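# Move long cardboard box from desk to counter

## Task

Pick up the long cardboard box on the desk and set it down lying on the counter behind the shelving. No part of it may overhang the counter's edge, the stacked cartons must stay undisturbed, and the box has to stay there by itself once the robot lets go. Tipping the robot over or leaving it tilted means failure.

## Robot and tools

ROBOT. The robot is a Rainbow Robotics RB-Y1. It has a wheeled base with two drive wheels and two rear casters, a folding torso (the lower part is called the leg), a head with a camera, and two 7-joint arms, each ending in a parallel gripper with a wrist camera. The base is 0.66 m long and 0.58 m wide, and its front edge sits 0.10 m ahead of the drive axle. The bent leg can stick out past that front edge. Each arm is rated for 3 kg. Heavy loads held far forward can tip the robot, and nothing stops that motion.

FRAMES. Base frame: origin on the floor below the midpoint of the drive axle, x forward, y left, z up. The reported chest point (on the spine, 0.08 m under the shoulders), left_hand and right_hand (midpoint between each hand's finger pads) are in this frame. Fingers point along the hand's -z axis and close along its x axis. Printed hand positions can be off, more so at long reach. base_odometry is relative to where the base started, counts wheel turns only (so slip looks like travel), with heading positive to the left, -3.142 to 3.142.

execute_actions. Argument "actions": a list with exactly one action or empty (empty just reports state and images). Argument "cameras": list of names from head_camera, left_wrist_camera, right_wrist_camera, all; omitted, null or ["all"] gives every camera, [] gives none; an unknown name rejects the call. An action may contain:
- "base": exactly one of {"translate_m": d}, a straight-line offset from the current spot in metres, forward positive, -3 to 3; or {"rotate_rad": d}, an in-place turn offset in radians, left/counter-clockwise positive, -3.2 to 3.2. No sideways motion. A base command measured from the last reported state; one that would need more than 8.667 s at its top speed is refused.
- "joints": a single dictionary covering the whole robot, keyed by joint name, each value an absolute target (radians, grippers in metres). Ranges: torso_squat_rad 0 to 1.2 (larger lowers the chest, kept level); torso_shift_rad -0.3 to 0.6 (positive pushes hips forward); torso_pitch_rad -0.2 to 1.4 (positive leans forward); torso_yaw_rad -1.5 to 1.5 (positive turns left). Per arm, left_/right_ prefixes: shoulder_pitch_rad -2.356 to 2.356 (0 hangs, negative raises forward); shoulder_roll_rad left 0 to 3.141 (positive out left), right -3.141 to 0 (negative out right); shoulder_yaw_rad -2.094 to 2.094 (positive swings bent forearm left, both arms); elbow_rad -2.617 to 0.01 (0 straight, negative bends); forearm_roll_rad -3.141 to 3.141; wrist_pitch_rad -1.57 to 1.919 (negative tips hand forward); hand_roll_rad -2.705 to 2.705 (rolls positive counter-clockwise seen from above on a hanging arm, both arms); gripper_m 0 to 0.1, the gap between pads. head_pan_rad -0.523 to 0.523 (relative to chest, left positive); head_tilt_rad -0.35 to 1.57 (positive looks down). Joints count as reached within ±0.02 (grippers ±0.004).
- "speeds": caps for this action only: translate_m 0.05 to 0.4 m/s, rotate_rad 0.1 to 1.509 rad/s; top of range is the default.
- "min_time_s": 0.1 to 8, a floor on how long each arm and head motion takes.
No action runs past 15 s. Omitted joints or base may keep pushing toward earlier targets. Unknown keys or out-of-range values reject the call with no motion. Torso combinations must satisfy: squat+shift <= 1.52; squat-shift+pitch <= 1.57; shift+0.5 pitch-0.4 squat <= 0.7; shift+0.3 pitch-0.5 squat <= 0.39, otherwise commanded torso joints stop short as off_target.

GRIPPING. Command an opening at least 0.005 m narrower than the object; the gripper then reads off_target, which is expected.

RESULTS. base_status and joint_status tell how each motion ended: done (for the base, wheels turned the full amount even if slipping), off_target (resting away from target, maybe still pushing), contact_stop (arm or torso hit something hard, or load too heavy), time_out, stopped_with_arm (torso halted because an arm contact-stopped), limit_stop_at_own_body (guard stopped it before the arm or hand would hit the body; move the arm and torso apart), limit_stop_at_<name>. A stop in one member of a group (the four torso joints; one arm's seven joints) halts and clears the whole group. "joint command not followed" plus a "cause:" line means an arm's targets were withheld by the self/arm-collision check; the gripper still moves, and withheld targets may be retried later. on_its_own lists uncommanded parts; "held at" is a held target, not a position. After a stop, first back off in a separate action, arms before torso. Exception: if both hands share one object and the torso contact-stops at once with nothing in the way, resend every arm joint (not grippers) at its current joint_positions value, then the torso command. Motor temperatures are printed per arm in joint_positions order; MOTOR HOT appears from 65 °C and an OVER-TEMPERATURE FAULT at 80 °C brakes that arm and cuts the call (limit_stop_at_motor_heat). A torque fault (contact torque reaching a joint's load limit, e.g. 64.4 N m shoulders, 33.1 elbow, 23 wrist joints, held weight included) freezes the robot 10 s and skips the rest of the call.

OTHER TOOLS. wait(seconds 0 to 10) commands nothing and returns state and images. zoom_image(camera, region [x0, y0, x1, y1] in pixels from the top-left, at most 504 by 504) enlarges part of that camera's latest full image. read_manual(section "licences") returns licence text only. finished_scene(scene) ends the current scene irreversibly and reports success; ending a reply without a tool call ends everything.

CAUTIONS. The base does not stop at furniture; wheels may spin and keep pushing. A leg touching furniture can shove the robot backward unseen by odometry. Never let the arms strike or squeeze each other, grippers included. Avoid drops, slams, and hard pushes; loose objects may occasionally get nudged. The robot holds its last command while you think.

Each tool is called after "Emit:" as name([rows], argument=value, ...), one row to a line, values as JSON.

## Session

Emit:
execute_actions(actions=[])

Scene clock: 0.00 s.
Motor temperatures (°C, as the motors report them): left_arm=[39 35 32 38 39 45 35] | right_arm=[36 35 39 41 44 47 39]
base_odometry: x=+0.000 y=+0.000 heading=+0.000 (m, m, rad; odometry frame)
base_status: not commanded
joint_positions: torso_squat_rad=+0.350 torso_shift_rad=+0.000 torso_pitch_rad=+0.000 torso_yaw_rad=+0.000 left_shoulder_pitch_rad=-0.001 left_shoulder_roll_rad=+0.024 left_shoulder_yaw_rad=+0.015 left_elbow_rad=-0.203 left_forearm_roll_rad=-0.031 left_wrist_pitch_rad=+0.036 left_hand_roll_rad=+0.019 left_gripper_m=+0.100 right_shoulder_pitch_rad=-0.006 right_shoulder_roll_rad=-0.052 right_shoulder_yaw_rad=-0.004 right_elbow_rad=-0.130 right_forearm_roll_rad=-0.006 right_wrist_pitch_rad=-0.048 right_hand_roll_rad=-0.026 right_gripper_m=+0.100 head_pan_rad=-0.001 head_tilt_rad=+0.401
joint_status: not commanded
chest: x=-0.2281 y=+0.0002 z=+1.2475 quat_wxyz=(+1.000, +0.000, +0.000, +0.000) (m; base frame)
left_hand: x=-0.1369 y=+0.2397 z=+0.5675 quat_wxyz=(+0.996, +0.013, -0.084, +0.000) (m; base frame)
right_hand: x=-0.1500 y=-0.2593 z=+0.5682 quat_wxyz=(+0.995, -0.024, -0.092, -0.015) (m; base frame)
pictures: head_camera, left_wrist_camera, right_wrist_camera
Images, in order (width x height): head_camera 896x504, left_wrist_camera 644x364, right_wrist_camera 644x364.

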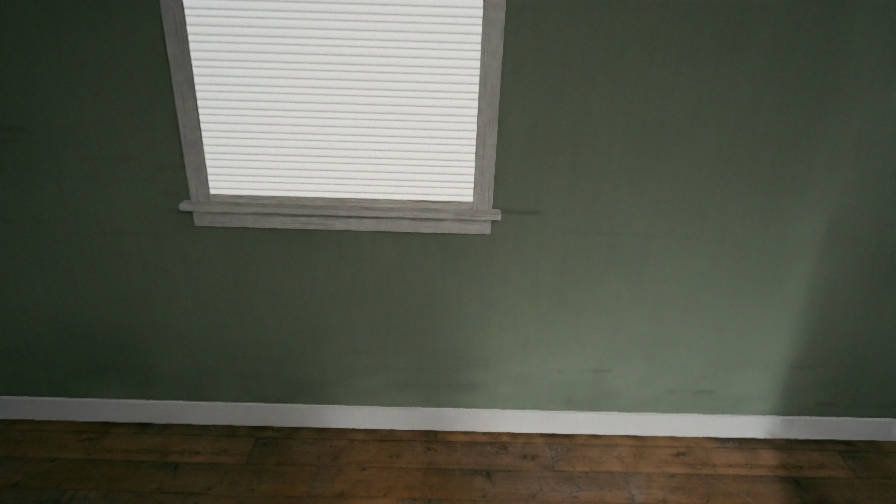

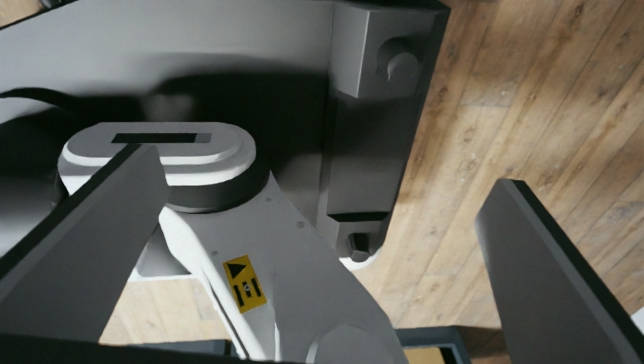

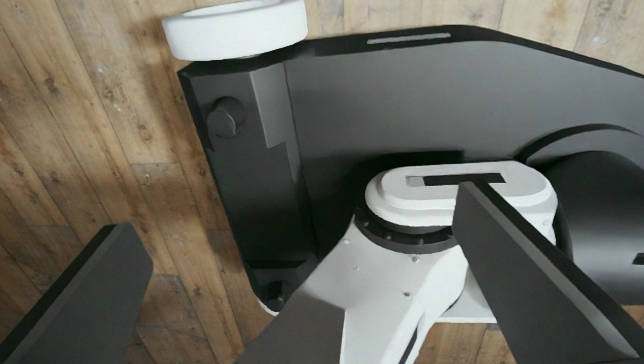

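Emit:
execute_actions([
  {"joints":{"head_pan_rad":-0.52,"head_tilt_rad":0.7,"torso_yaw_rad":-0.8}},
], cameras=["head_camera"])

Emit:
execute_actions([
  {"joints":{"head_pan_rad":0.52,"head_tilt_rad":0.45,"torso_yaw_rad":1.0}},
], cameras=["head_camera"])

Scene clock: 2.27 s.
Motor temperatures (°C, as the motors report them): left_arm=[39 35 32 38 39 45 35] | right_arm=[36 35 39 41 44 47 39]
base_odometry: x=+0.000 y=+0.000 heading=+0.000 (m, m, rad; odometry frame)
base_status: not commanded
joint_positions: torso_squat_rad=+0.350 torso_shift_rad=+0.000 torso_pitch_rad=+0.000 torso_yaw_rad=-0.800 left_shoulder_pitch_rad=-0.001 left_shoulder_roll_rad=+0.024 left_shoulder_yaw_rad=+0.015 left_elbow_rad=-0.203 left_forearm_roll_rad=-0.031 left_wrist_pitch_rad=+0.036 left_hand_roll_rad=+0.019 left_gripper_m=+0.100 right_shoulder_pitch_rad=-0.006 right_shoulder_roll_rad=-0.052 right_shoulder_yaw_rad=-0.004 right_elbow_rad=-0.130 right_forearm_roll_rad=-0.006 right_wrist_pitch_rad=-0.048 right_hand_roll_rad=-0.026 right_gripper_m=+0.100 head_pan_rad=-0.520 head_tilt_rad=+0.700
joint_status: all done
chest: x=-0.2281 y=+0.0002 z=+1.2475 quat_wxyz=(+0.921, +0.000, +0.000, -0.389) (m; base frame)
left_hand: x=+0.0073 y=+0.1014 z=+0.5675 quat_wxyz=(+0.918, -0.020, -0.082, -0.388) (m; base frame)
right_hand: x=-0.3599 y=-0.2369 z=+0.5682 quat_wxyz=(+0.911, -0.058, -0.075, -0.401) (m; base frame)
pictures: head_camera
Images, in order (width x height): head_camera 896x504.

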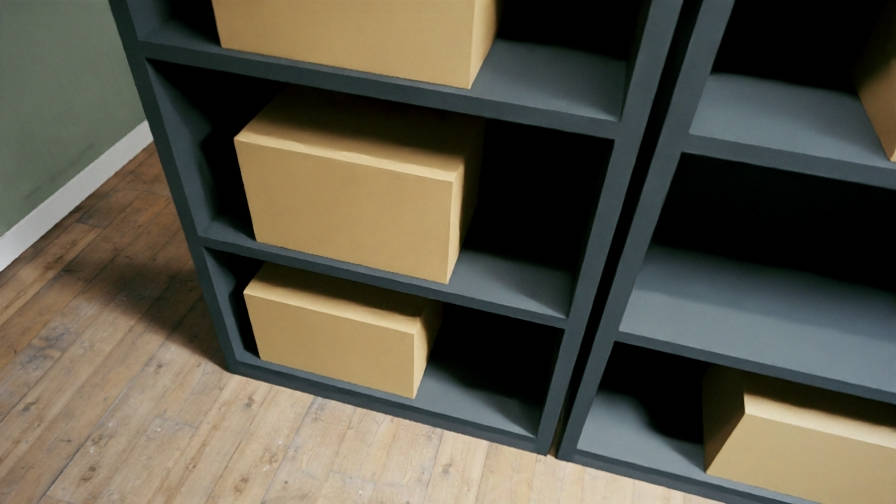

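Scene clock: 6.07 s.
Motor temperatures (°C, as the motors report them): left_arm=[39 35 32 38 39 45 35] | right_arm=[36 35 39 41 44 47 39]
base_odometry: x=+0.000 y=+0.000 heading=+0.000 (m, m, rad; odometry frame)
base_status: not commanded
joint_positions: torso_squat_rad=+0.350 torso_shift_rad=+0.000 torso_pitch_rad=+0.000 torso_yaw_rad=+1.000 left_shoulder_pitch_rad=-0.001 left_shoulder_roll_rad=+0.024 left_shoulder_yaw_rad=+0.015 left_elbow_rad=-0.203 left_forearm_roll_rad=-0.031 left_wrist_pitch_rad=+0.036 left_hand_roll_rad=+0.019 left_gripper_m=+0.100 right_shoulder_pitch_rad=-0.006 right_shoulder_roll_rad=-0.052 right_shoulder_yaw_rad=-0.004 right_elbow_rad=-0.130 right_forearm_roll_rad=-0.006 right_wrist_pitch_rad=-0.048 right_hand_roll_rad=-0.026 right_gripper_m=+0.100 head_pan_rad=+0.520 head_tilt_rad=+0.450
joint_status: all done
chest: x=-0.2281 y=+0.0002 z=+1.2475 quat_wxyz=(+0.878, +0.000, +0.000, +0.479) (m; base frame)
left_hand: x=-0.3806 y=+0.2065 z=+0.5676 quat_wxyz=(+0.874, +0.052, -0.067, +0.478) (m; base frame)
right_hand: x=+0.0323 y=-0.0741 z=+0.5681 quat_wxyz=(+0.881, +0.023, -0.092, +0.464) (m; base frame)
pictures: head_camera
Images, in order (width x height): head_camera 896x504.

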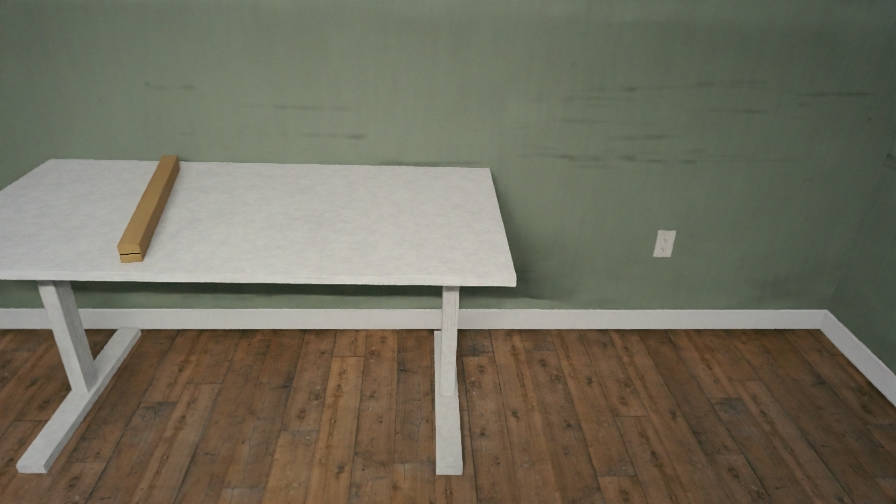

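Emit:
execute_actions([
  {"base":{"rotate_rad":2.66},"joints":{"torso_yaw_rad":0,"head_pan_rad":0,"head_tilt_rad":0.5,"left_shoulder_pitch_rad":-2.33,"left_shoulder_roll_rad":0.15,"left_shoulder_yaw_rad":0,"left_elbow_rad":-0.15,"left_forearm_roll_rad":0,"left_wrist_pitch_rad":1.45,"left_hand_roll_rad":-1.1,"right_shoulder_roll_rad":-0.35,"right_shoulder_pitch_rad":0.1}},
], cameras=[])

Emit:
execute_actions([
  {"base":{"translate_m":0.91}},
], cameras=[])

Emit:
execute_actions([
  {"base":{"rotate_rad":-0.89}},
], cameras=["head_camera"])

Scene clock: 11.53 s.
Motor temperatures (°C, as the motors report them): left_arm=[39 35 32 38 39 45 35] | right_arm=[36 35 39 41 44 47 39]
base_odometry: x=+0.000 y=+0.000 heading=+2.659 (m, m, rad; odometry frame)
base_status: done
joint_positions: torso_squat_rad=+0.350 torso_shift_rad=+0.000 torso_pitch_rad=+0.000 torso_yaw_rad=+0.000 left_shoulder_pitch_rad=-2.330 left_shoulder_roll_rad=+0.150 left_shoulder_yaw_rad=+0.000 left_elbow_rad=-0.150 left_forearm_roll_rad=+0.000 left_wrist_pitch_rad=+1.450 left_hand_roll_rad=-1.100 left_gripper_m=+0.100 right_shoulder_pitch_rad=+0.100 right_shoulder_roll_rad=-0.350 right_shoulder_yaw_rad=-0.004 right_elbow_rad=-0.130 right_forearm_roll_rad=-0.006 right_wrist_pitch_rad=-0.048 right_hand_roll_rad=-0.026 right_gripper_m=+0.100 head_pan_rad=+0.000 head_tilt_rad=+0.500
joint_status: all done
chest: x=-0.2283 y=+0.0001 z=+1.2475 quat_wxyz=(+1.000, +0.000, +0.000, +0.000) (m; base frame)
left_hand: x=+0.3213 y=+0.0174 z=+1.5399 quat_wxyz=(+0.629, +0.392, -0.307, -0.597) (m; base frame)
right_hand: x=-0.2305 y=-0.4825 z=+0.6096 quat_wxyz=(+0.984, -0.174, -0.042, -0.011) (m; base frame)
pictures: none
No camera images: the call's "cameras" was empty. Leave "cameras" out to get every camera's image.

Scene clock: 15.17 s.
Motor temperatures (°C, as the motors report them): left_arm=[39 35 32 38 39 45 35] | right_arm=[36 35 39 41 44 47 39]
base_odometry: x=-0.807 y=+0.422 heading=+2.660 (m, m, rad; odometry frame)
base_status: done
joint_positions: torso_squat_rad=+0.350 torso_shift_rad=+0.000 torso_pitch_rad=+0.000 torso_yaw_rad=+0.000 left_shoulder_pitch_rad=-2.330 left_shoulder_roll_rad=+0.150 left_shoulder_yaw_rad=+0.000 left_elbow_rad=-0.150 left_forearm_roll_rad=+0.000 left_wrist_pitch_rad=+1.450 left_hand_roll_rad=-1.100 left_gripper_m=+0.100 right_shoulder_pitch_rad=+0.100 right_shoulder_roll_rad=-0.350 right_shoulder_yaw_rad=-0.004 right_elbow_rad=-0.130 right_forearm_roll_rad=-0.006 right_wrist_pitch_rad=-0.048 right_hand_roll_rad=-0.026 right_gripper_m=+0.100 head_pan_rad=+0.000 head_tilt_rad=+0.500
joint_status: not commanded
chest: x=-0.2281 y=+0.0001 z=+1.2475 quat_wxyz=(+1.000, +0.000, +0.000, +0.000) (m; base frame)
left_hand: x=+0.3217 y=+0.0175 z=+1.5396 quat_wxyz=(+0.629, +0.392, -0.306, -0.597) (m; base frame)
right_hand: x=-0.2305 y=-0.4825 z=+0.6096 quat_wxyz=(+0.984, -0.174, -0.041, -0.011) (m; base frame)
pictures: none
No camera images: the call's "cameras" was empty. Leave "cameras" out to get every camera's image.

Scene clock: 18.20 s.
Motor temperatures (°C, as the motors report them): left_arm=[39 35 32 38 39 45 35] | right_arm=[36 35 39 41 44 47 39]
base_odometry: x=-0.807 y=+0.421 heading=+1.771 (m, m, rad; odometry frame)
base_status: done
joint_positions: torso_squat_rad=+0.350 torso_shift_rad=+0.000 torso_pitch_rad=+0.000 torso_yaw_rad=+0.000 left_shoulder_pitch_rad=-2.330 left_shoulder_roll_rad=+0.150 left_shoulder_yaw_rad=+0.000 left_elbow_rad=-0.150 left_forearm_roll_rad=+0.000 left_wrist_pitch_rad=+1.450 left_hand_roll_rad=-1.100 left_gripper_m=+0.100 right_shoulder_pitch_rad=+0.100 right_shoulder_roll_rad=-0.350 right_shoulder_yaw_rad=-0.004 right_elbow_rad=-0.130 right_forearm_roll_rad=-0.006 right_wrist_pitch_rad=-0.048 right_hand_roll_rad=-0.026 right_gripper_m=+0.100 head_pan_rad=+0.000 head_tilt_rad=+0.500
joint_status: not commanded
chest: x=-0.2282 y=+0.0002 z=+1.2475 quat_wxyz=(+1.000, +0.000, +0.000, +0.000) (m; base frame)
left_hand: x=+0.3217 y=+0.0176 z=+1.5396 quat_wxyz=(+0.629, +0.392, -0.306, -0.597) (m; base frame)
right_hand: x=-0.2305 y=-0.4824 z=+0.6097 quat_wxyz=(+0.984, -0.174, -0.041, -0.011) (m; base frame)
pictures: head_camera
Images, in order (width x height): head_camera 896x504.

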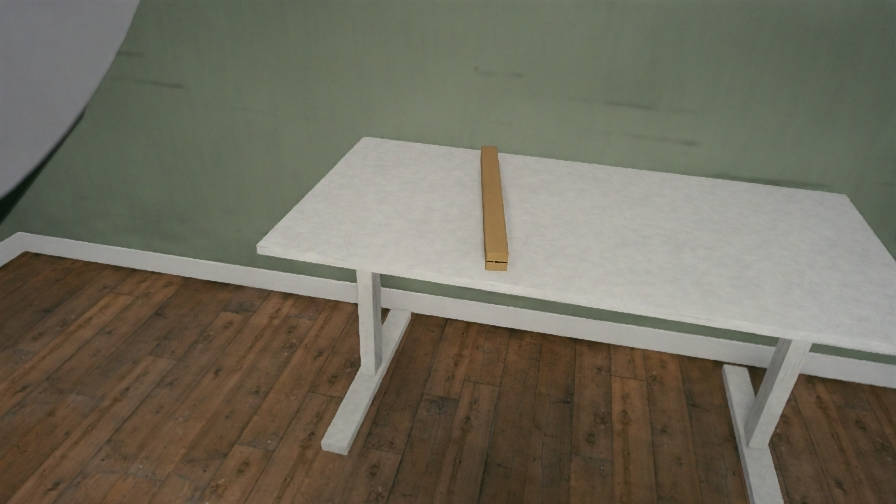

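Emit:
execute_actions([
  {"base":{"rotate_rad":-0.125},"joints":{"torso_squat_rad":0.45,"torso_shift_rad":0.28,"torso_pitch_rad":0.85,"head_tilt_rad":0.1,"left_hand_roll_rad":-1.0}},
], cameras=[])

Emit:
execute_actions([
  {"base":{"translate_m":0.38},"speeds":{"translate_m":0.25}},
])

Scene clock: 22.13 s.
Motor temperatures (°C, as the motors report them): left_arm=[39 35 32 38 39 45 35] | right_arm=[36 35 39 41 44 47 39]
base_odometry: x=-0.807 y=+0.421 heading=+1.646 (m, m, rad; odometry frame)
base_status: done
joint_positions: torso_squat_rad=+0.450 torso_shift_rad=+0.280 torso_pitch_rad=+0.850 torso_yaw_rad=+0.000 left_shoulder_pitch_rad=-2.330 left_shoulder_roll_rad=+0.150 left_shoulder_yaw_rad=+0.000 left_elbow_rad=-0.150 left_forearm_roll_rad=+0.000 left_wrist_pitch_rad=+1.450 left_hand_roll_rad=-1.000 left_gripper_m=+0.100 right_shoulder_pitch_rad=+0.100 right_shoulder_roll_rad=-0.350 right_shoulder_yaw_rad=-0.004 right_elbow_rad=-0.130 right_forearm_roll_rad=-0.006 right_wrist_pitch_rad=-0.048 right_hand_roll_rad=-0.026 right_gripper_m=+0.100 head_pan_rad=+0.000 head_tilt_rad=+0.100
joint_status: all done
chest: x=+0.1786 y=+0.0002 z=+1.0905 quat_wxyz=(+0.911, +0.000, +0.412, +0.000) (m; base frame)
left_hand: x=+0.7611 y=+0.0174 z=+0.8705 quat_wxyz=(+0.734, +0.110, -0.025, -0.670) (m; base frame)
right_hand: x=-0.3020 y=-0.4824 z=+0.6712 quat_wxyz=(+0.913, -0.163, +0.368, +0.061) (m; base frame)
pictures: none
No camera images: the call's "cameras" was empty. Leave "cameras" out to get every camera's image.

Scene clock: 24.60 s.
Motor temperatures (°C, as the motors report them): left_arm=[39 35 32 38 39 45 35] | right_arm=[36 35 39 41 44 47 39]
base_odometry: x=-0.835 y=+0.800 heading=+1.647 (m, m, rad; odometry frame)
base_status: done
joint_positions: torso_squat_rad=+0.450 torso_shift_rad=+0.280 torso_pitch_rad=+0.850 torso_yaw_rad=+0.000 left_shoulder_pitch_rad=-2.330 left_shoulder_roll_rad=+0.150 left_shoulder_yaw_rad=+0.000 left_elbow_rad=-0.150 left_forearm_roll_rad=+0.000 left_wrist_pitch_rad=+1.450 left_hand_roll_rad=-1.000 left_gripper_m=+0.100 right_shoulder_pitch_rad=+0.100 right_shoulder_roll_rad=-0.350 right_shoulder_yaw_rad=-0.004 right_elbow_rad=-0.130 right_forearm_roll_rad=-0.006 right_wrist_pitch_rad=-0.048 right_hand_roll_rad=-0.026 right_gripper_m=+0.100 head_pan_rad=+0.000 head_tilt_rad=+0.100
joint_status: not commanded
chest: x=+0.1786 y=+0.0002 z=+1.0905 quat_wxyz=(+0.911, +0.000, +0.412, +0.000) (m; base frame)
left_hand: x=+0.7611 y=+0.0174 z=+0.8705 quat_wxyz=(+0.734, +0.110, -0.025, -0.670) (m; base frame)
right_hand: x=-0.3020 y=-0.4824 z=+0.6712 quat_wxyz=(+0.913, -0.163, +0.368, +0.061) (m; base frame)
pictures: head_camera, left_wrist_camera, right_wrist_camera
Images, in order (width x height): head_camera 896x504, left_wrist_camera 644x364, right_wrist_camera 644x364.

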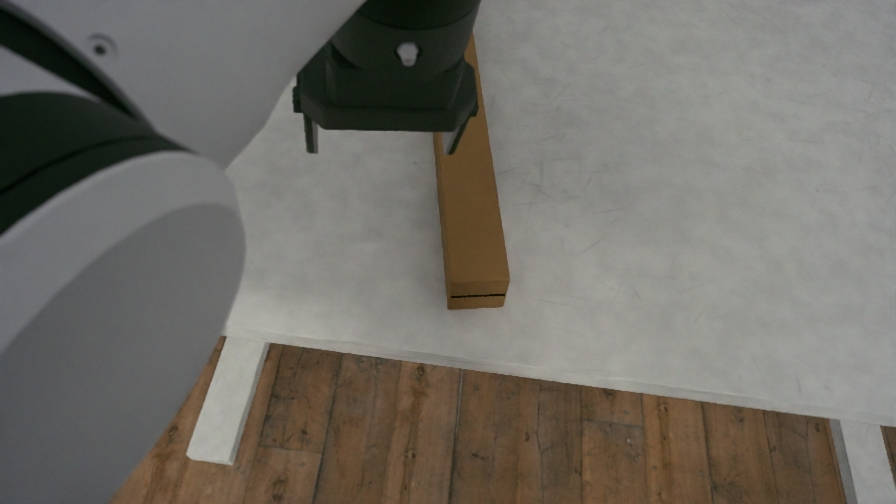

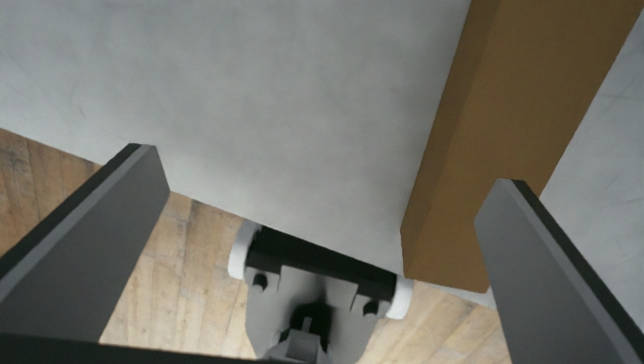

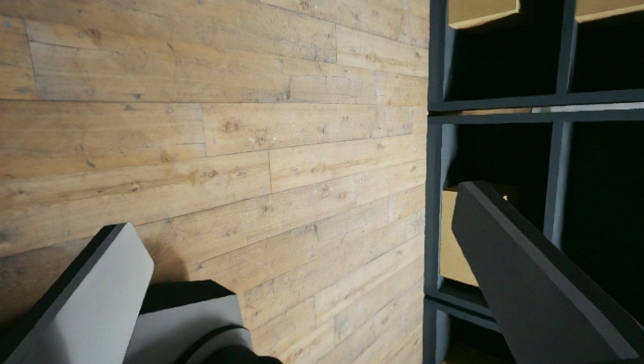

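Emit:
execute_actions([
  {"base":{"rotate_rad":-0.07}},
], cameras=[])

Emit:
execute_actions([
  {"base":{"translate_m":0.19},"speeds":{"translate_m":0.2}},
])

Scene clock: 25.87 s.
Motor temperatures (°C, as the motors report them): left_arm=[39 35 32 38 39 45 35] | right_arm=[36 35 39 41 44 47 39]
base_odometry: x=-0.835 y=+0.800 heading=+1.577 (m, m, rad; odometry frame)
base_status: done
joint_positions: torso_squat_rad=+0.450 torso_shift_rad=+0.280 torso_pitch_rad=+0.850 torso_yaw_rad=+0.000 left_shoulder_pitch_rad=-2.330 left_shoulder_roll_rad=+0.150 left_shoulder_yaw_rad=+0.000 left_elbow_rad=-0.150 left_forearm_roll_rad=+0.000 left_wrist_pitch_rad=+1.450 left_hand_roll_rad=-1.000 left_gripper_m=+0.100 right_shoulder_pitch_rad=+0.100 right_shoulder_roll_rad=-0.350 right_shoulder_yaw_rad=-0.004 right_elbow_rad=-0.130 right_forearm_roll_rad=-0.006 right_wrist_pitch_rad=-0.048 right_hand_roll_rad=-0.026 right_gripper_m=+0.100 head_pan_rad=+0.000 head_tilt_rad=+0.100
joint_status: not commanded
chest: x=+0.1786 y=+0.0001 z=+1.0905 quat_wxyz=(+0.911, +0.000, +0.412, +0.000) (m; base frame)
left_hand: x=+0.7611 y=+0.0173 z=+0.8706 quat_wxyz=(+0.734, +0.110, -0.025, -0.670) (m; base frame)
right_hand: x=-0.3020 y=-0.4824 z=+0.6711 quat_wxyz=(+0.913, -0.163, +0.368, +0.061) (m; base frame)
pictures: none
No camera images: the call's "cameras" was empty. Leave "cameras" out to get every camera's image.

Scene clock: 27.87 s.
Motor temperatures (°C, as the motors report them): left_arm=[39 35 32 38 39 45 35] | right_arm=[37 35 39 41 44 47 39]
base_odometry: x=-0.837 y=+0.990 heading=+1.578 (m, m, rad; odometry frame)
base_status: done
joint_positions: torso_squat_rad=+0.450 torso_shift_rad=+0.280 torso_pitch_rad=+0.850 torso_yaw_rad=+0.000 left_shoulder_pitch_rad=-2.330 left_shoulder_roll_rad=+0.150 left_shoulder_yaw_rad=+0.000 left_elbow_rad=-0.150 left_forearm_roll_rad=+0.000 left_wrist_pitch_rad=+1.450 left_hand_roll_rad=-1.000 left_gripper_m=+0.100 right_shoulder_pitch_rad=+0.100 right_shoulder_roll_rad=-0.350 right_shoulder_yaw_rad=-0.004 right_elbow_rad=-0.130 right_forearm_roll_rad=-0.006 right_wrist_pitch_rad=-0.048 right_hand_roll_rad=-0.026 right_gripper_m=+0.100 head_pan_rad=+0.000 head_tilt_rad=+0.100
joint_status: not commanded
chest: x=+0.1786 y=+0.0001 z=+1.0905 quat_wxyz=(+0.911, +0.000, +0.412, +0.000) (m; base frame)
left_hand: x=+0.7611 y=+0.0173 z=+0.8706 quat_wxyz=(+0.734, +0.110, -0.025, -0.670) (m; base frame)
right_hand: x=-0.3020 y=-0.4824 z=+0.6711 quat_wxyz=(+0.913, -0.163, +0.368, +0.061) (m; base frame)
pictures: head_camera, left_wrist_camera, right_wrist_camera
Images, in order (width x height): head_camera 896x504, left_wrist_camera 644x364, right_wrist_camera 644x364.

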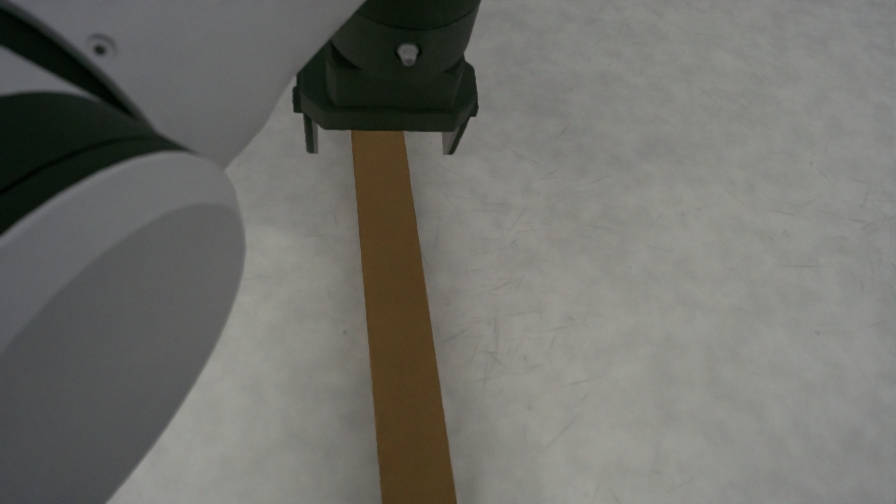

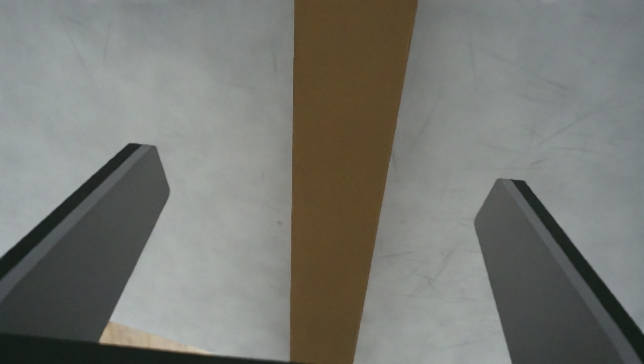

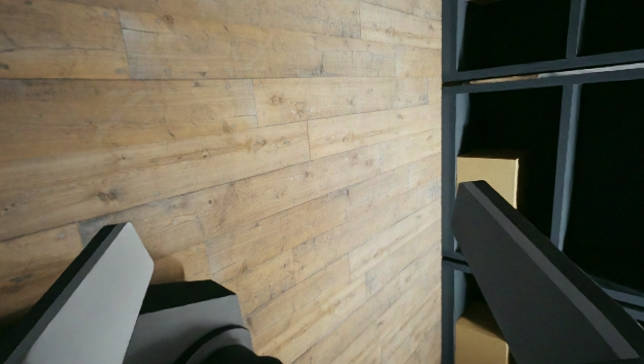

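Emit:
execute_actions([
  {"joints":{"torso_squat_rad":0.73,"left_hand_roll_rad":-0.93}},
], cameras=["left_wrist_camera"])

Emit:
execute_actions([
  {"joints":{"left_gripper_m":0.03}},
], cameras=["left_wrist_camera"])

Emit:
execute_actions([
  {"joints":{"torso_squat_rad":0.45}},
])

Scene clock: 29.67 s.
Motor temperatures (°C, as the motors report them): left_arm=[39 35 32 38 39 45 35] | right_arm=[37 35 39 41 44 47 39]
base_odometry: x=-0.837 y=+0.990 heading=+1.578 (m, m, rad; odometry frame)
base_status: not commanded
joint_positions: torso_squat_rad=+0.730 torso_shift_rad=+0.280 torso_pitch_rad=+0.850 torso_yaw_rad=+0.000 left_shoulder_pitch_rad=-2.330 left_shoulder_roll_rad=+0.150 left_shoulder_yaw_rad=+0.000 left_elbow_rad=-0.150 left_forearm_roll_rad=+0.000 left_wrist_pitch_rad=+1.450 left_hand_roll_rad=-0.930 left_gripper_m=+0.100 right_shoulder_pitch_rad=+0.100 right_shoulder_roll_rad=-0.350 right_shoulder_yaw_rad=-0.004 right_elbow_rad=-0.130 right_forearm_roll_rad=-0.006 right_wrist_pitch_rad=-0.048 right_hand_roll_rad=-0.026 right_gripper_m=+0.100 head_pan_rad=+0.000 head_tilt_rad=+0.100
joint_status: all done
chest: x=+0.1485 y=+0.0001 z=+0.9861 quat_wxyz=(+0.911, +0.000, +0.412, +0.000) (m; base frame)
left_hand: x=+0.7310 y=+0.0173 z=+0.7662 quat_wxyz=(+0.757, +0.109, -0.029, -0.644) (m; base frame)
right_hand: x=-0.3320 y=-0.4824 z=+0.5666 quat_wxyz=(+0.914, -0.163, +0.368, +0.061) (m; base frame)
pictures: left_wrist_camera
Images, in order (width x height): left_wrist_camera 644x364.

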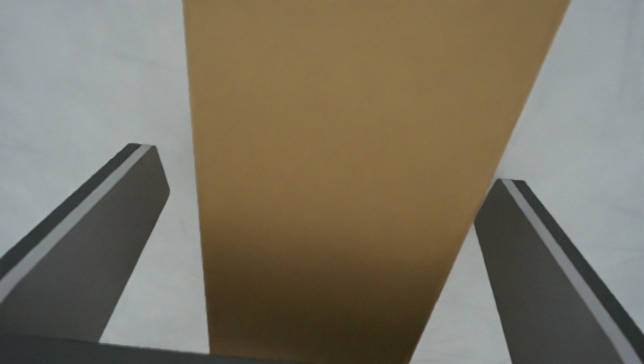

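Scene clock: 30.87 s.
Motor temperatures (°C, as the motors report them): left_arm=[39 35 32 38 39 45 35] | right_arm=[37 35 39 41 44 47 39]
base_odometry: x=-0.837 y=+0.990 heading=+1.578 (m, m, rad; odometry frame)
base_status: not commanded
joint_positions: torso_squat_rad=+0.730 torso_shift_rad=+0.280 torso_pitch_rad=+0.850 torso_yaw_rad=+0.000 left_shoulder_pitch_rad=-2.330 left_shoulder_roll_rad=+0.150 left_shoulder_yaw_rad=+0.000 left_elbow_rad=-0.150 left_forearm_roll_rad=+0.000 left_wrist_pitch_rad=+1.450 left_hand_roll_rad=-0.930 left_gripper_m=+0.053 right_shoulder_pitch_rad=+0.100 right_shoulder_roll_rad=-0.350 right_shoulder_yaw_rad=-0.004 right_elbow_rad=-0.130 right_forearm_roll_rad=-0.006 right_wrist_pitch_rad=-0.048 right_hand_roll_rad=-0.026 right_gripper_m=+0.100 head_pan_rad=+0.000 head_tilt_rad=+0.100
joint_status: left_gripper_m off_target (ended at +0.053, target +0.030)
chest: x=+0.1485 y=+0.0001 z=+0.9861 quat_wxyz=(+0.911, +0.000, +0.412, +0.000) (m; base frame)
left_hand: x=+0.7310 y=+0.0173 z=+0.7662 quat_wxyz=(+0.757, +0.109, -0.029, -0.644) (m; base frame)
right_hand: x=-0.3320 y=-0.4824 z=+0.5666 quat_wxyz=(+0.914, -0.163, +0.368, +0.061) (m; base frame)
pictures: left_wrist_camera
Images, in order (width x height): left_wrist_camera 644x364.

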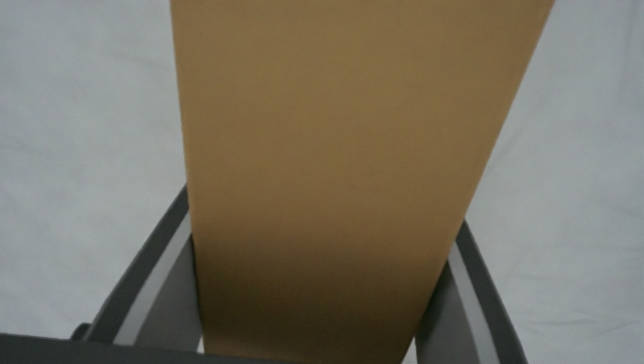

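Scene clock: 32.60 s.
Motor temperatures (°C, as the motors report them): left_arm=[40 35 32 38 39 45 35] | right_arm=[37 35 39 41 44 47 39]
base_odometry: x=-0.837 y=+0.990 heading=+1.578 (m, m, rad; odometry frame)
base_status: not commanded
joint_positions: torso_squat_rad=+0.450 torso_shift_rad=+0.280 torso_pitch_rad=+0.850 torso_yaw_rad=+0.000 left_shoulder_pitch_rad=-2.330 left_shoulder_roll_rad=+0.150 left_shoulder_yaw_rad=+0.000 left_elbow_rad=-0.150 left_forearm_roll_rad=+0.000 left_wrist_pitch_rad=+1.450 left_hand_roll_rad=-0.930 left_gripper_m=+0.053 right_shoulder_pitch_rad=+0.100 right_shoulder_roll_rad=-0.350 right_shoulder_yaw_rad=-0.004 right_elbow_rad=-0.130 right_forearm_roll_rad=-0.006 right_wrist_pitch_rad=-0.048 right_hand_roll_rad=-0.026 right_gripper_m=+0.100 head_pan_rad=+0.000 head_tilt_rad=+0.100
joint_status: all done
chest: x=+0.1786 y=+0.0001 z=+1.0905 quat_wxyz=(+0.911, +0.000, +0.412, +0.000) (m; base frame)
left_hand: x=+0.7611 y=+0.0173 z=+0.8706 quat_wxyz=(+0.757, +0.109, -0.029, -0.644) (m; base frame)
right_hand: x=-0.3020 y=-0.4824 z=+0.6711 quat_wxyz=(+0.913, -0.163, +0.368, +0.061) (m; base frame)
pictures: head_camera, left_wrist_camera, right_wrist_camera
Images, in order (width x height): head_camera 896x504, left_wrist_camera 644x364, right_wrist_camera 644x364.

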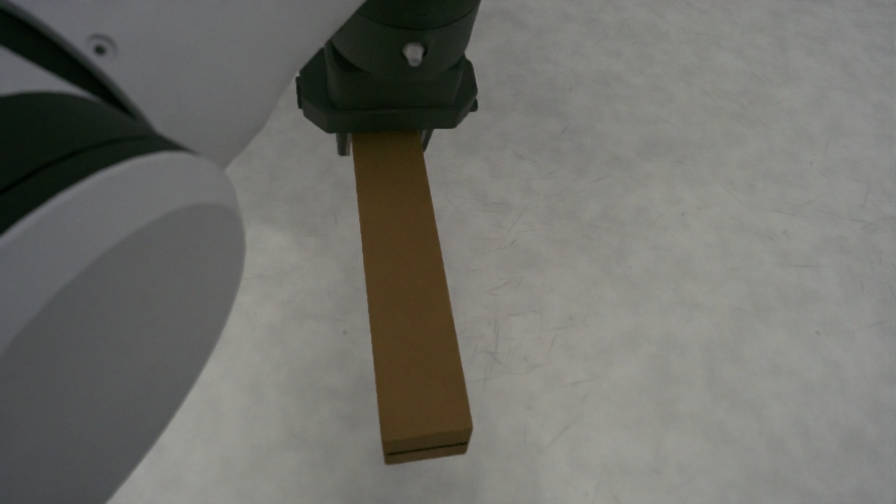

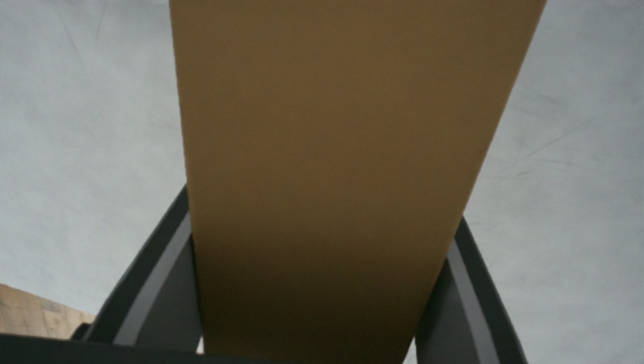

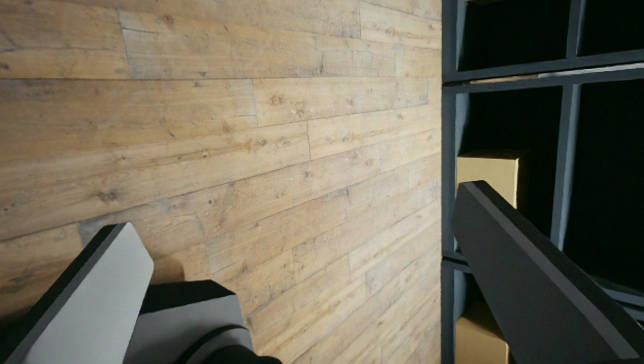

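Emit:
execute_actions([
  {"base":{"translate_m":-0.65},"speeds":{"translate_m":0.25},"joints":{"torso_squat_rad":0.3,"torso_shift_rad":0,"torso_pitch_rad":0.2,"left_shoulder_pitch_rad":-1.0,"left_shoulder_roll_rad":0.1,"left_elbow_rad":-0.9,"left_wrist_pitch_rad":1.7,"left_hand_roll_rad":-1.25,"right_shoulder_roll_rad":-0.06,"right_shoulder_pitch_rad":-0.2,"head_tilt_rad":0.1},"min_time_s":3.5},
], cameras=["head_camera","left_wrist_camera"])

Emit:
execute_actions([
  {"base":{"rotate_rad":-2.0},"speeds":{"rotate_rad":0.8},"joints":{"head_pan_rad":-0.3}},
], cameras=["head_camera"])

Scene clock: 36.67 s.
Motor temperatures (°C, as the motors report them): left_arm=[40 35 32 38 39 45 35] | right_arm=[37 35 39 41 44 47 39]
base_odometry: x=-0.832 y=+0.340 heading=+1.579 (m, m, rad; odometry frame)
base_status: done
joint_positions: torso_squat_rad=+0.300 torso_shift_rad=+0.000 torso_pitch_rad=+0.200 torso_yaw_rad=+0.000 left_shoulder_pitch_rad=-1.000 left_shoulder_roll_rad=+0.100 left_shoulder_yaw_rad=+0.000 left_elbow_rad=-0.900 left_forearm_roll_rad=+0.000 left_wrist_pitch_rad=+1.700 left_hand_roll_rad=-1.250 left_gripper_m=+0.053 right_shoulder_pitch_rad=-0.200 right_shoulder_roll_rad=-0.060 right_shoulder_yaw_rad=-0.004 right_elbow_rad=-0.130 right_forearm_roll_rad=-0.006 right_wrist_pitch_rad=-0.048 right_hand_roll_rad=-0.026 right_gripper_m=+0.100 head_pan_rad=+0.000 head_tilt_rad=+0.100
joint_status: all done
chest: x=-0.1666 y=+0.0001 z=+1.2525 quat_wxyz=(+0.995, +0.000, +0.100, +0.000) (m; base frame)
left_hand: x=+0.3064 y=+0.1743 z=+0.9118 quat_wxyz=(+0.731, +0.057, +0.063, -0.677) (m; base frame)
right_hand: x=-0.0829 y=-0.2562 z=+0.5704 quat_wxyz=(+0.996, -0.023, -0.084, +0.018) (m; base frame)
pictures: head_camera, left_wrist_camera
Images, in order (width x height): head_camera 896x504, left_wrist_camera 644x364.

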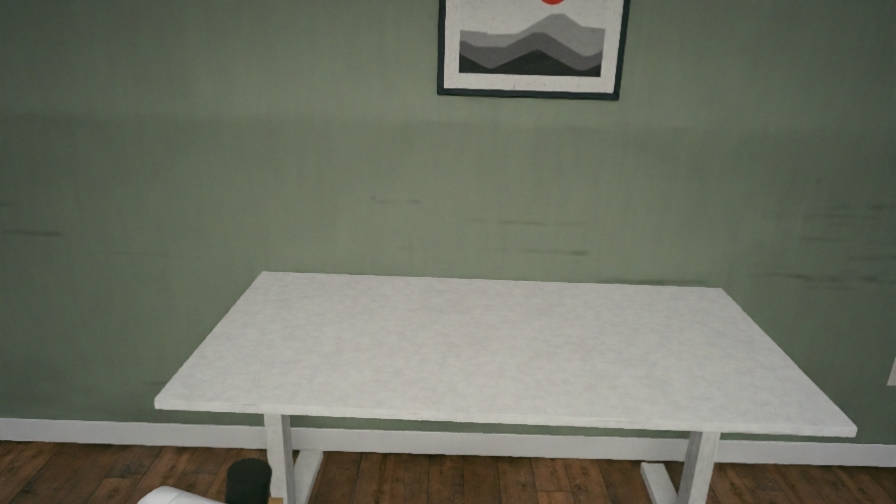

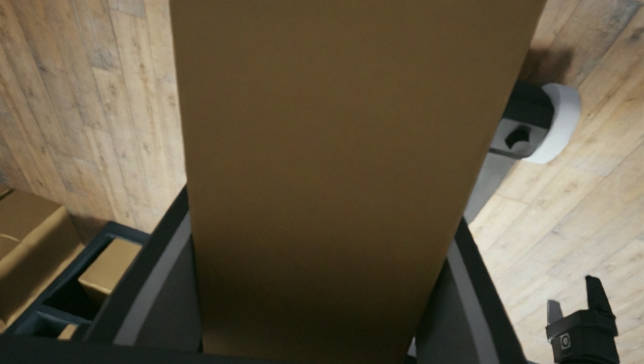

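Scene clock: 41.10 s.
Motor temperatures (°C, as the motors report them): left_arm=[40 35 32 38 39 45 35] | right_arm=[37 35 39 41 44 47 39]
base_odometry: x=-0.832 y=+0.340 heading=-0.420 (m, m, rad; odometry frame)
base_status: done
joint_positions: torso_squat_rad=+0.300 torso_shift_rad=+0.000 torso_pitch_rad=+0.200 torso_yaw_rad=+0.000 left_shoulder_pitch_rad=-1.000 left_shoulder_roll_rad=+0.100 left_shoulder_yaw_rad=+0.000 left_elbow_rad=-0.900 left_forearm_roll_rad=+0.000 left_wrist_pitch_rad=+1.700 left_hand_roll_rad=-1.250 left_gripper_m=+0.053 right_shoulder_pitch_rad=-0.200 right_shoulder_roll_rad=-0.060 right_shoulder_yaw_rad=-0.004 right_elbow_rad=-0.130 right_forearm_roll_rad=-0.006 right_wrist_pitch_rad=-0.048 right_hand_roll_rad=-0.026 right_gripper_m=+0.100 head_pan_rad=-0.300 head_tilt_rad=+0.100
joint_status: all done
chest: x=-0.1666 y=+0.0001 z=+1.2525 quat_wxyz=(+0.995, +0.000, +0.100, +0.000) (m; base frame)
left_hand: x=+0.3063 y=+0.1742 z=+0.9118 quat_wxyz=(+0.731, +0.057, +0.063, -0.677) (m; base frame)
right_hand: x=-0.0829 y=-0.2561 z=+0.5704 quat_wxyz=(+0.996, -0.023, -0.084, +0.018) (m; base frame)
pictures: head_camera
Images, in order (width x height): head_camera 896x504.

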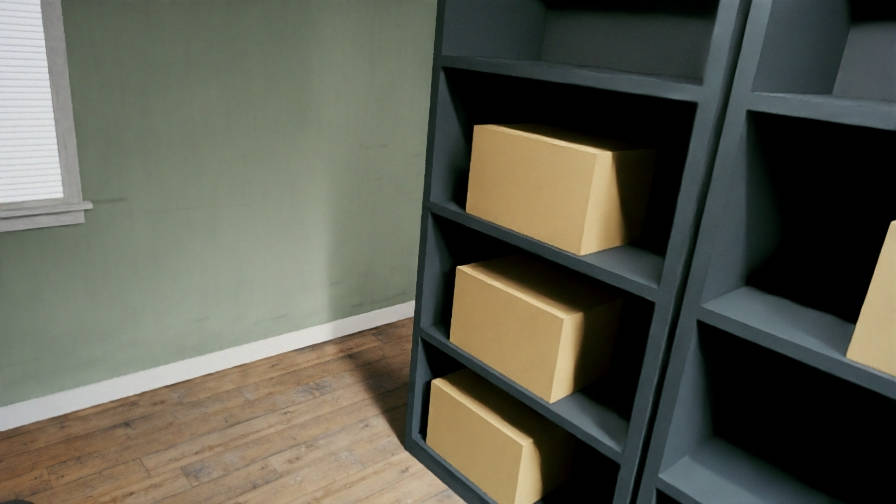

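Emit:
execute_actions([
  {"base":{"rotate_rad":0.55},"joints":{"head_pan_rad":0,"head_tilt_rad":0.3}},
], cameras=[])

Emit:
execute_actions([
  {"base":{"translate_m":1.2}},
], cameras=["head_camera"])

Emit:
execute_actions([
  {"base":{"rotate_rad":-1.3},"speeds":{"rotate_rad":0.7}},
], cameras=["head_camera"])

Scene clock: 44.33 s.
Motor temperatures (°C, as the motors report them): left_arm=[40 35 32 38 39 45 35] | right_arm=[37 35 39 41 44 47 39]
base_odometry: x=-0.832 y=+0.340 heading=+0.128 (m, m, rad; odometry frame)
base_status: done
joint_positions: torso_squat_rad=+0.300 torso_shift_rad=+0.000 torso_pitch_rad=+0.200 torso_yaw_rad=+0.000 left_shoulder_pitch_rad=-1.000 left_shoulder_roll_rad=+0.100 left_shoulder_yaw_rad=+0.000 left_elbow_rad=-0.900 left_forearm_roll_rad=+0.000 left_wrist_pitch_rad=+1.700 left_hand_roll_rad=-1.250 left_gripper_m=+0.053 right_shoulder_pitch_rad=-0.200 right_shoulder_roll_rad=-0.060 right_shoulder_yaw_rad=-0.004 right_elbow_rad=-0.130 right_forearm_roll_rad=-0.006 right_wrist_pitch_rad=-0.048 right_hand_roll_rad=-0.026 right_gripper_m=+0.100 head_pan_rad=+0.000 head_tilt_rad=+0.300
joint_status: all done
chest: x=-0.1666 y=+0.0001 z=+1.2525 quat_wxyz=(+0.995, +0.000, +0.100, +0.000) (m; base frame)
left_hand: x=+0.3063 y=+0.1742 z=+0.9118 quat_wxyz=(+0.731, +0.057, +0.063, -0.677) (m; base frame)
right_hand: x=-0.0828 y=-0.2560 z=+0.5704 quat_wxyz=(+0.996, -0.023, -0.084, +0.018) (m; base frame)
pictures: none
No camera images: the call's "cameras" was empty. Leave "cameras" out to get every camera's image.

Scene clock: 48.80 s.
Motor temperatures (°C, as the motors report them): left_arm=[40 35 32 38 39 45 35] | right_arm=[37 35 39 41 44 47 39]
base_odometry: x=+0.358 y=+0.494 heading=+0.129 (m, m, rad; odometry frame)
base_status: done
joint_positions: torso_squat_rad=+0.300 torso_shift_rad=+0.000 torso_pitch_rad=+0.200 torso_yaw_rad=+0.000 left_shoulder_pitch_rad=-1.000 left_shoulder_roll_rad=+0.100 left_shoulder_yaw_rad=+0.000 left_elbow_rad=-0.900 left_forearm_roll_rad=+0.000 left_wrist_pitch_rad=+1.700 left_hand_roll_rad=-1.250 left_gripper_m=+0.053 right_shoulder_pitch_rad=-0.200 right_shoulder_roll_rad=-0.060 right_shoulder_yaw_rad=-0.004 right_elbow_rad=-0.130 right_forearm_roll_rad=-0.006 right_wrist_pitch_rad=-0.048 right_hand_roll_rad=-0.026 right_gripper_m=+0.100 head_pan_rad=+0.000 head_tilt_rad=+0.300
joint_status: not commanded
chest: x=-0.1665 y=+0.0001 z=+1.2525 quat_wxyz=(+0.995, +0.000, +0.100, +0.000) (m; base frame)
left_hand: x=+0.3063 y=+0.1742 z=+0.9117 quat_wxyz=(+0.731, +0.057, +0.064, -0.677) (m; base frame)
right_hand: x=-0.0827 y=-0.2560 z=+0.5704 quat_wxyz=(+0.996, -0.023, -0.084, +0.018) (m; base frame)
pictures: head_camera
Images, in order (width x height): head_camera 896x504.

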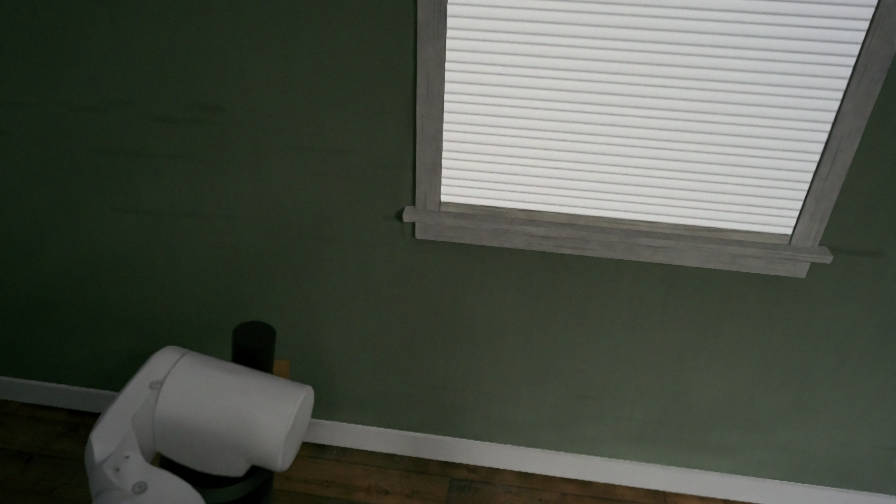

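Scene clock: 52.40 s.
Motor temperatures (°C, as the motors report them): left_arm=[40 35 32 38 39 45 35] | right_arm=[37 35 39 41 44 47 39]
base_odometry: x=+0.358 y=+0.494 heading=-1.170 (m, m, rad; odometry frame)
base_status: done
joint_positions: torso_squat_rad=+0.300 torso_shift_rad=+0.000 torso_pitch_rad=+0.200 torso_yaw_rad=+0.000 left_shoulder_pitch_rad=-1.000 left_shoulder_roll_rad=+0.100 left_shoulder_yaw_rad=+0.000 left_elbow_rad=-0.900 left_forearm_roll_rad=+0.000 left_wrist_pitch_rad=+1.700 left_hand_roll_rad=-1.250 left_gripper_m=+0.053 right_shoulder_pitch_rad=-0.200 right_shoulder_roll_rad=-0.060 right_shoulder_yaw_rad=-0.004 right_elbow_rad=-0.130 right_forearm_roll_rad=-0.006 right_wrist_pitch_rad=-0.048 right_hand_roll_rad=-0.026 right_gripper_m=+0.100 head_pan_rad=+0.000 head_tilt_rad=+0.300
joint_status: not commanded
chest: x=-0.1665 y=+0.0001 z=+1.2525 quat_wxyz=(+0.995, +0.000, +0.100, +0.000) (m; base frame)
left_hand: x=+0.3063 y=+0.1742 z=+0.9117 quat_wxyz=(+0.731, +0.057, +0.064, -0.677) (m; base frame)
right_hand: x=-0.0827 y=-0.2560 z=+0.5704 quat_wxyz=(+0.996, -0.023, -0.084, +0.018) (m; base frame)
pictures: head_camera
Images, in order (width x height): head_camera 896x504.

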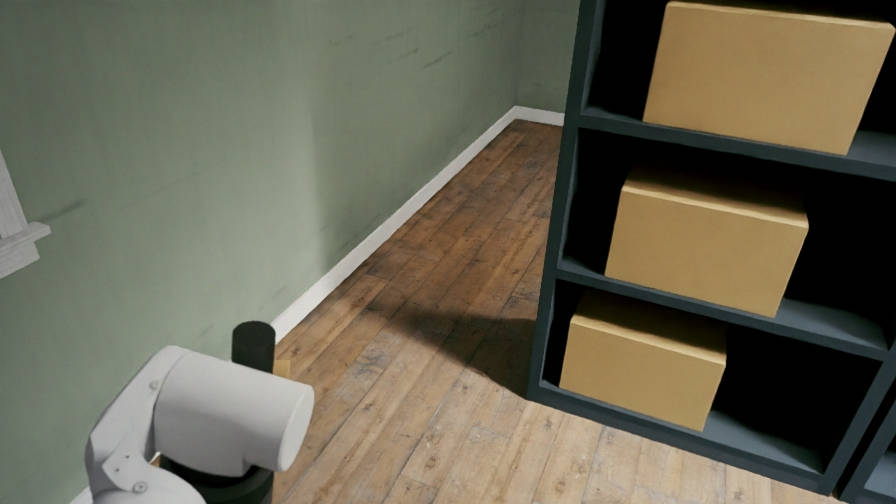

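Emit:
execute_actions([
  {"base":{"rotate_rad":0.17}},
], cameras=[])

Emit:
execute_actions([
  {"base":{"translate_m":0.85}},
], cameras=["left_wrist_camera"])

Emit:
execute_actions([
  {"base":{"rotate_rad":-0.45},"joints":{"head_tilt_rad":0.55}},
])

Scene clock: 54.37 s.
Motor temperatures (°C, as the motors report them): left_arm=[40 35 32 38 39 45 35] | right_arm=[37 35 39 41 44 47 39]
base_odometry: x=+0.358 y=+0.494 heading=-1.001 (m, m, rad; odometry frame)
base_status: done
joint_positions: torso_squat_rad=+0.300 torso_shift_rad=+0.000 torso_pitch_rad=+0.200 torso_yaw_rad=+0.000 left_shoulder_pitch_rad=-1.000 left_shoulder_roll_rad=+0.100 left_shoulder_yaw_rad=+0.000 left_elbow_rad=-0.900 left_forearm_roll_rad=+0.000 left_wrist_pitch_rad=+1.700 left_hand_roll_rad=-1.250 left_gripper_m=+0.053 right_shoulder_pitch_rad=-0.200 right_shoulder_roll_rad=-0.060 right_shoulder_yaw_rad=-0.004 right_elbow_rad=-0.130 right_forearm_roll_rad=-0.006 right_wrist_pitch_rad=-0.048 right_hand_roll_rad=-0.026 right_gripper_m=+0.100 head_pan_rad=+0.000 head_tilt_rad=+0.300
joint_status: not commanded
chest: x=-0.1665 y=+0.0001 z=+1.2525 quat_wxyz=(+0.995, +0.000, +0.100, +0.000) (m; base frame)
left_hand: x=+0.3063 y=+0.1742 z=+0.9117 quat_wxyz=(+0.731, +0.057, +0.064, -0.677) (m; base frame)
right_hand: x=-0.0827 y=-0.2560 z=+0.5704 quat_wxyz=(+0.996, -0.023, -0.084, +0.018) (m; base frame)
pictures: none
No camera images: the call's "cameras" was empty. Leave "cameras" out to get every camera's image.

Scene clock: 58.03 s.
Motor temperatures (°C, as the motors report them): left_arm=[40 35 32 38 39 45 35] | right_arm=[37 35 39 41 44 47 39]
base_odometry: x=+0.816 y=-0.222 heading=-1.002 (m, m, rad; odometry frame)
base_status: done
joint_positions: torso_squat_rad=+0.300 torso_shift_rad=+0.000 torso_pitch_rad=+0.200 torso_yaw_rad=+0.000 left_shoulder_pitch_rad=-1.000 left_shoulder_roll_rad=+0.100 left_shoulder_yaw_rad=+0.000 left_elbow_rad=-0.900 left_forearm_roll_rad=+0.000 left_wrist_pitch_rad=+1.700 left_hand_roll_rad=-1.250 left_gripper_m=+0.053 right_shoulder_pitch_rad=-0.200 right_shoulder_roll_rad=-0.060 right_shoulder_yaw_rad=-0.004 right_elbow_rad=-0.130 right_forearm_roll_rad=-0.006 right_wrist_pitch_rad=-0.048 right_hand_roll_rad=-0.026 right_gripper_m=+0.100 head_pan_rad=+0.000 head_tilt_rad=+0.300
joint_status: not commanded
chest: x=-0.1665 y=+0.0001 z=+1.2525 quat_wxyz=(+0.995, +0.000, +0.100, +0.000) (m; base frame)
left_hand: x=+0.3063 y=+0.1742 z=+0.9117 quat_wxyz=(+0.731, +0.057, +0.064, -0.677) (m; base frame)
right_hand: x=-0.0826 y=-0.2560 z=+0.5704 quat_wxyz=(+0.996, -0.023, -0.084, +0.018) (m; base frame)
pictures: left_wrist_camera
Images, in order (width x height): left_wrist_camera 644x364.

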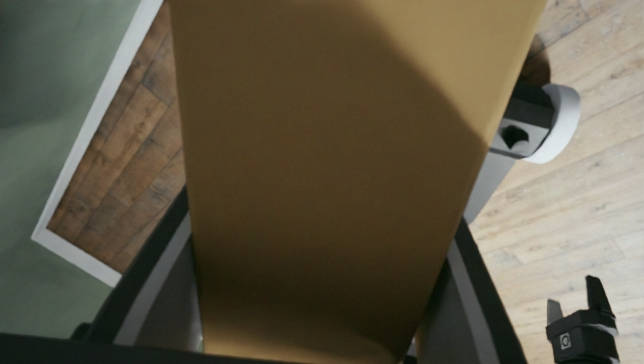

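Scene clock: 60.27 s.
Motor temperatures (°C, as the motors report them): left_arm=[40 35 32 38 39 45 35] | right_arm=[36 35 39 41 44 47 39]
base_odometry: x=+0.816 y=-0.222 heading=-1.451 (m, m, rad; odometry frame)
base_status: done
joint_positions: torso_squat_rad=+0.300 torso_shift_rad=+0.000 torso_pitch_rad=+0.200 torso_yaw_rad=+0.000 left_shoulder_pitch_rad=-1.000 left_shoulder_roll_rad=+0.100 left_shoulder_yaw_rad=+0.000 left_elbow_rad=-0.900 left_forearm_roll_rad=+0.000 left_wrist_pitch_rad=+1.700 left_hand_roll_rad=-1.250 left_gripper_m=+0.053 right_shoulder_pitch_rad=-0.200 right_shoulder_roll_rad=-0.060 right_shoulder_yaw_rad=-0.004 right_elbow_rad=-0.130 right_forearm_roll_rad=-0.006 right_wrist_pitch_rad=-0.048 right_hand_roll_rad=-0.026 right_gripper_m=+0.100 head_pan_rad=+0.000 head_tilt_rad=+0.550
joint_status: all done
chest: x=-0.1665 y=+0.0002 z=+1.2525 quat_wxyz=(+0.995, +0.000, +0.100, +0.000) (m; base frame)
left_hand: x=+0.3063 y=+0.1742 z=+0.9117 quat_wxyz=(+0.731, +0.057, +0.064, -0.677) (m; base frame)
right_hand: x=-0.0826 y=-0.2560 z=+0.5704 quat_wxyz=(+0.996, -0.023, -0.084, +0.018) (m; base frame)
pictures: head_camera, left_wrist_camera, right_wrist_camera
Images, in order (width x height): head_camera 896x504, left_wrist_camera 644x364, right_wrist_camera 644x364.

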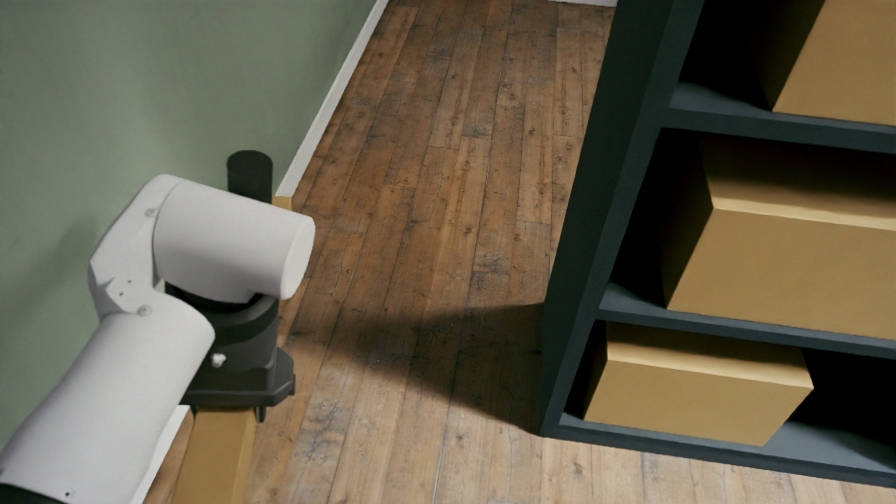

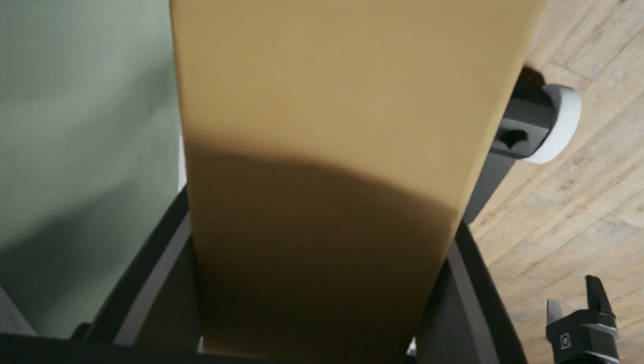

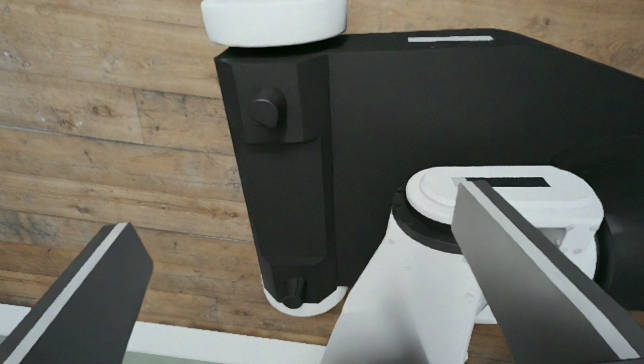

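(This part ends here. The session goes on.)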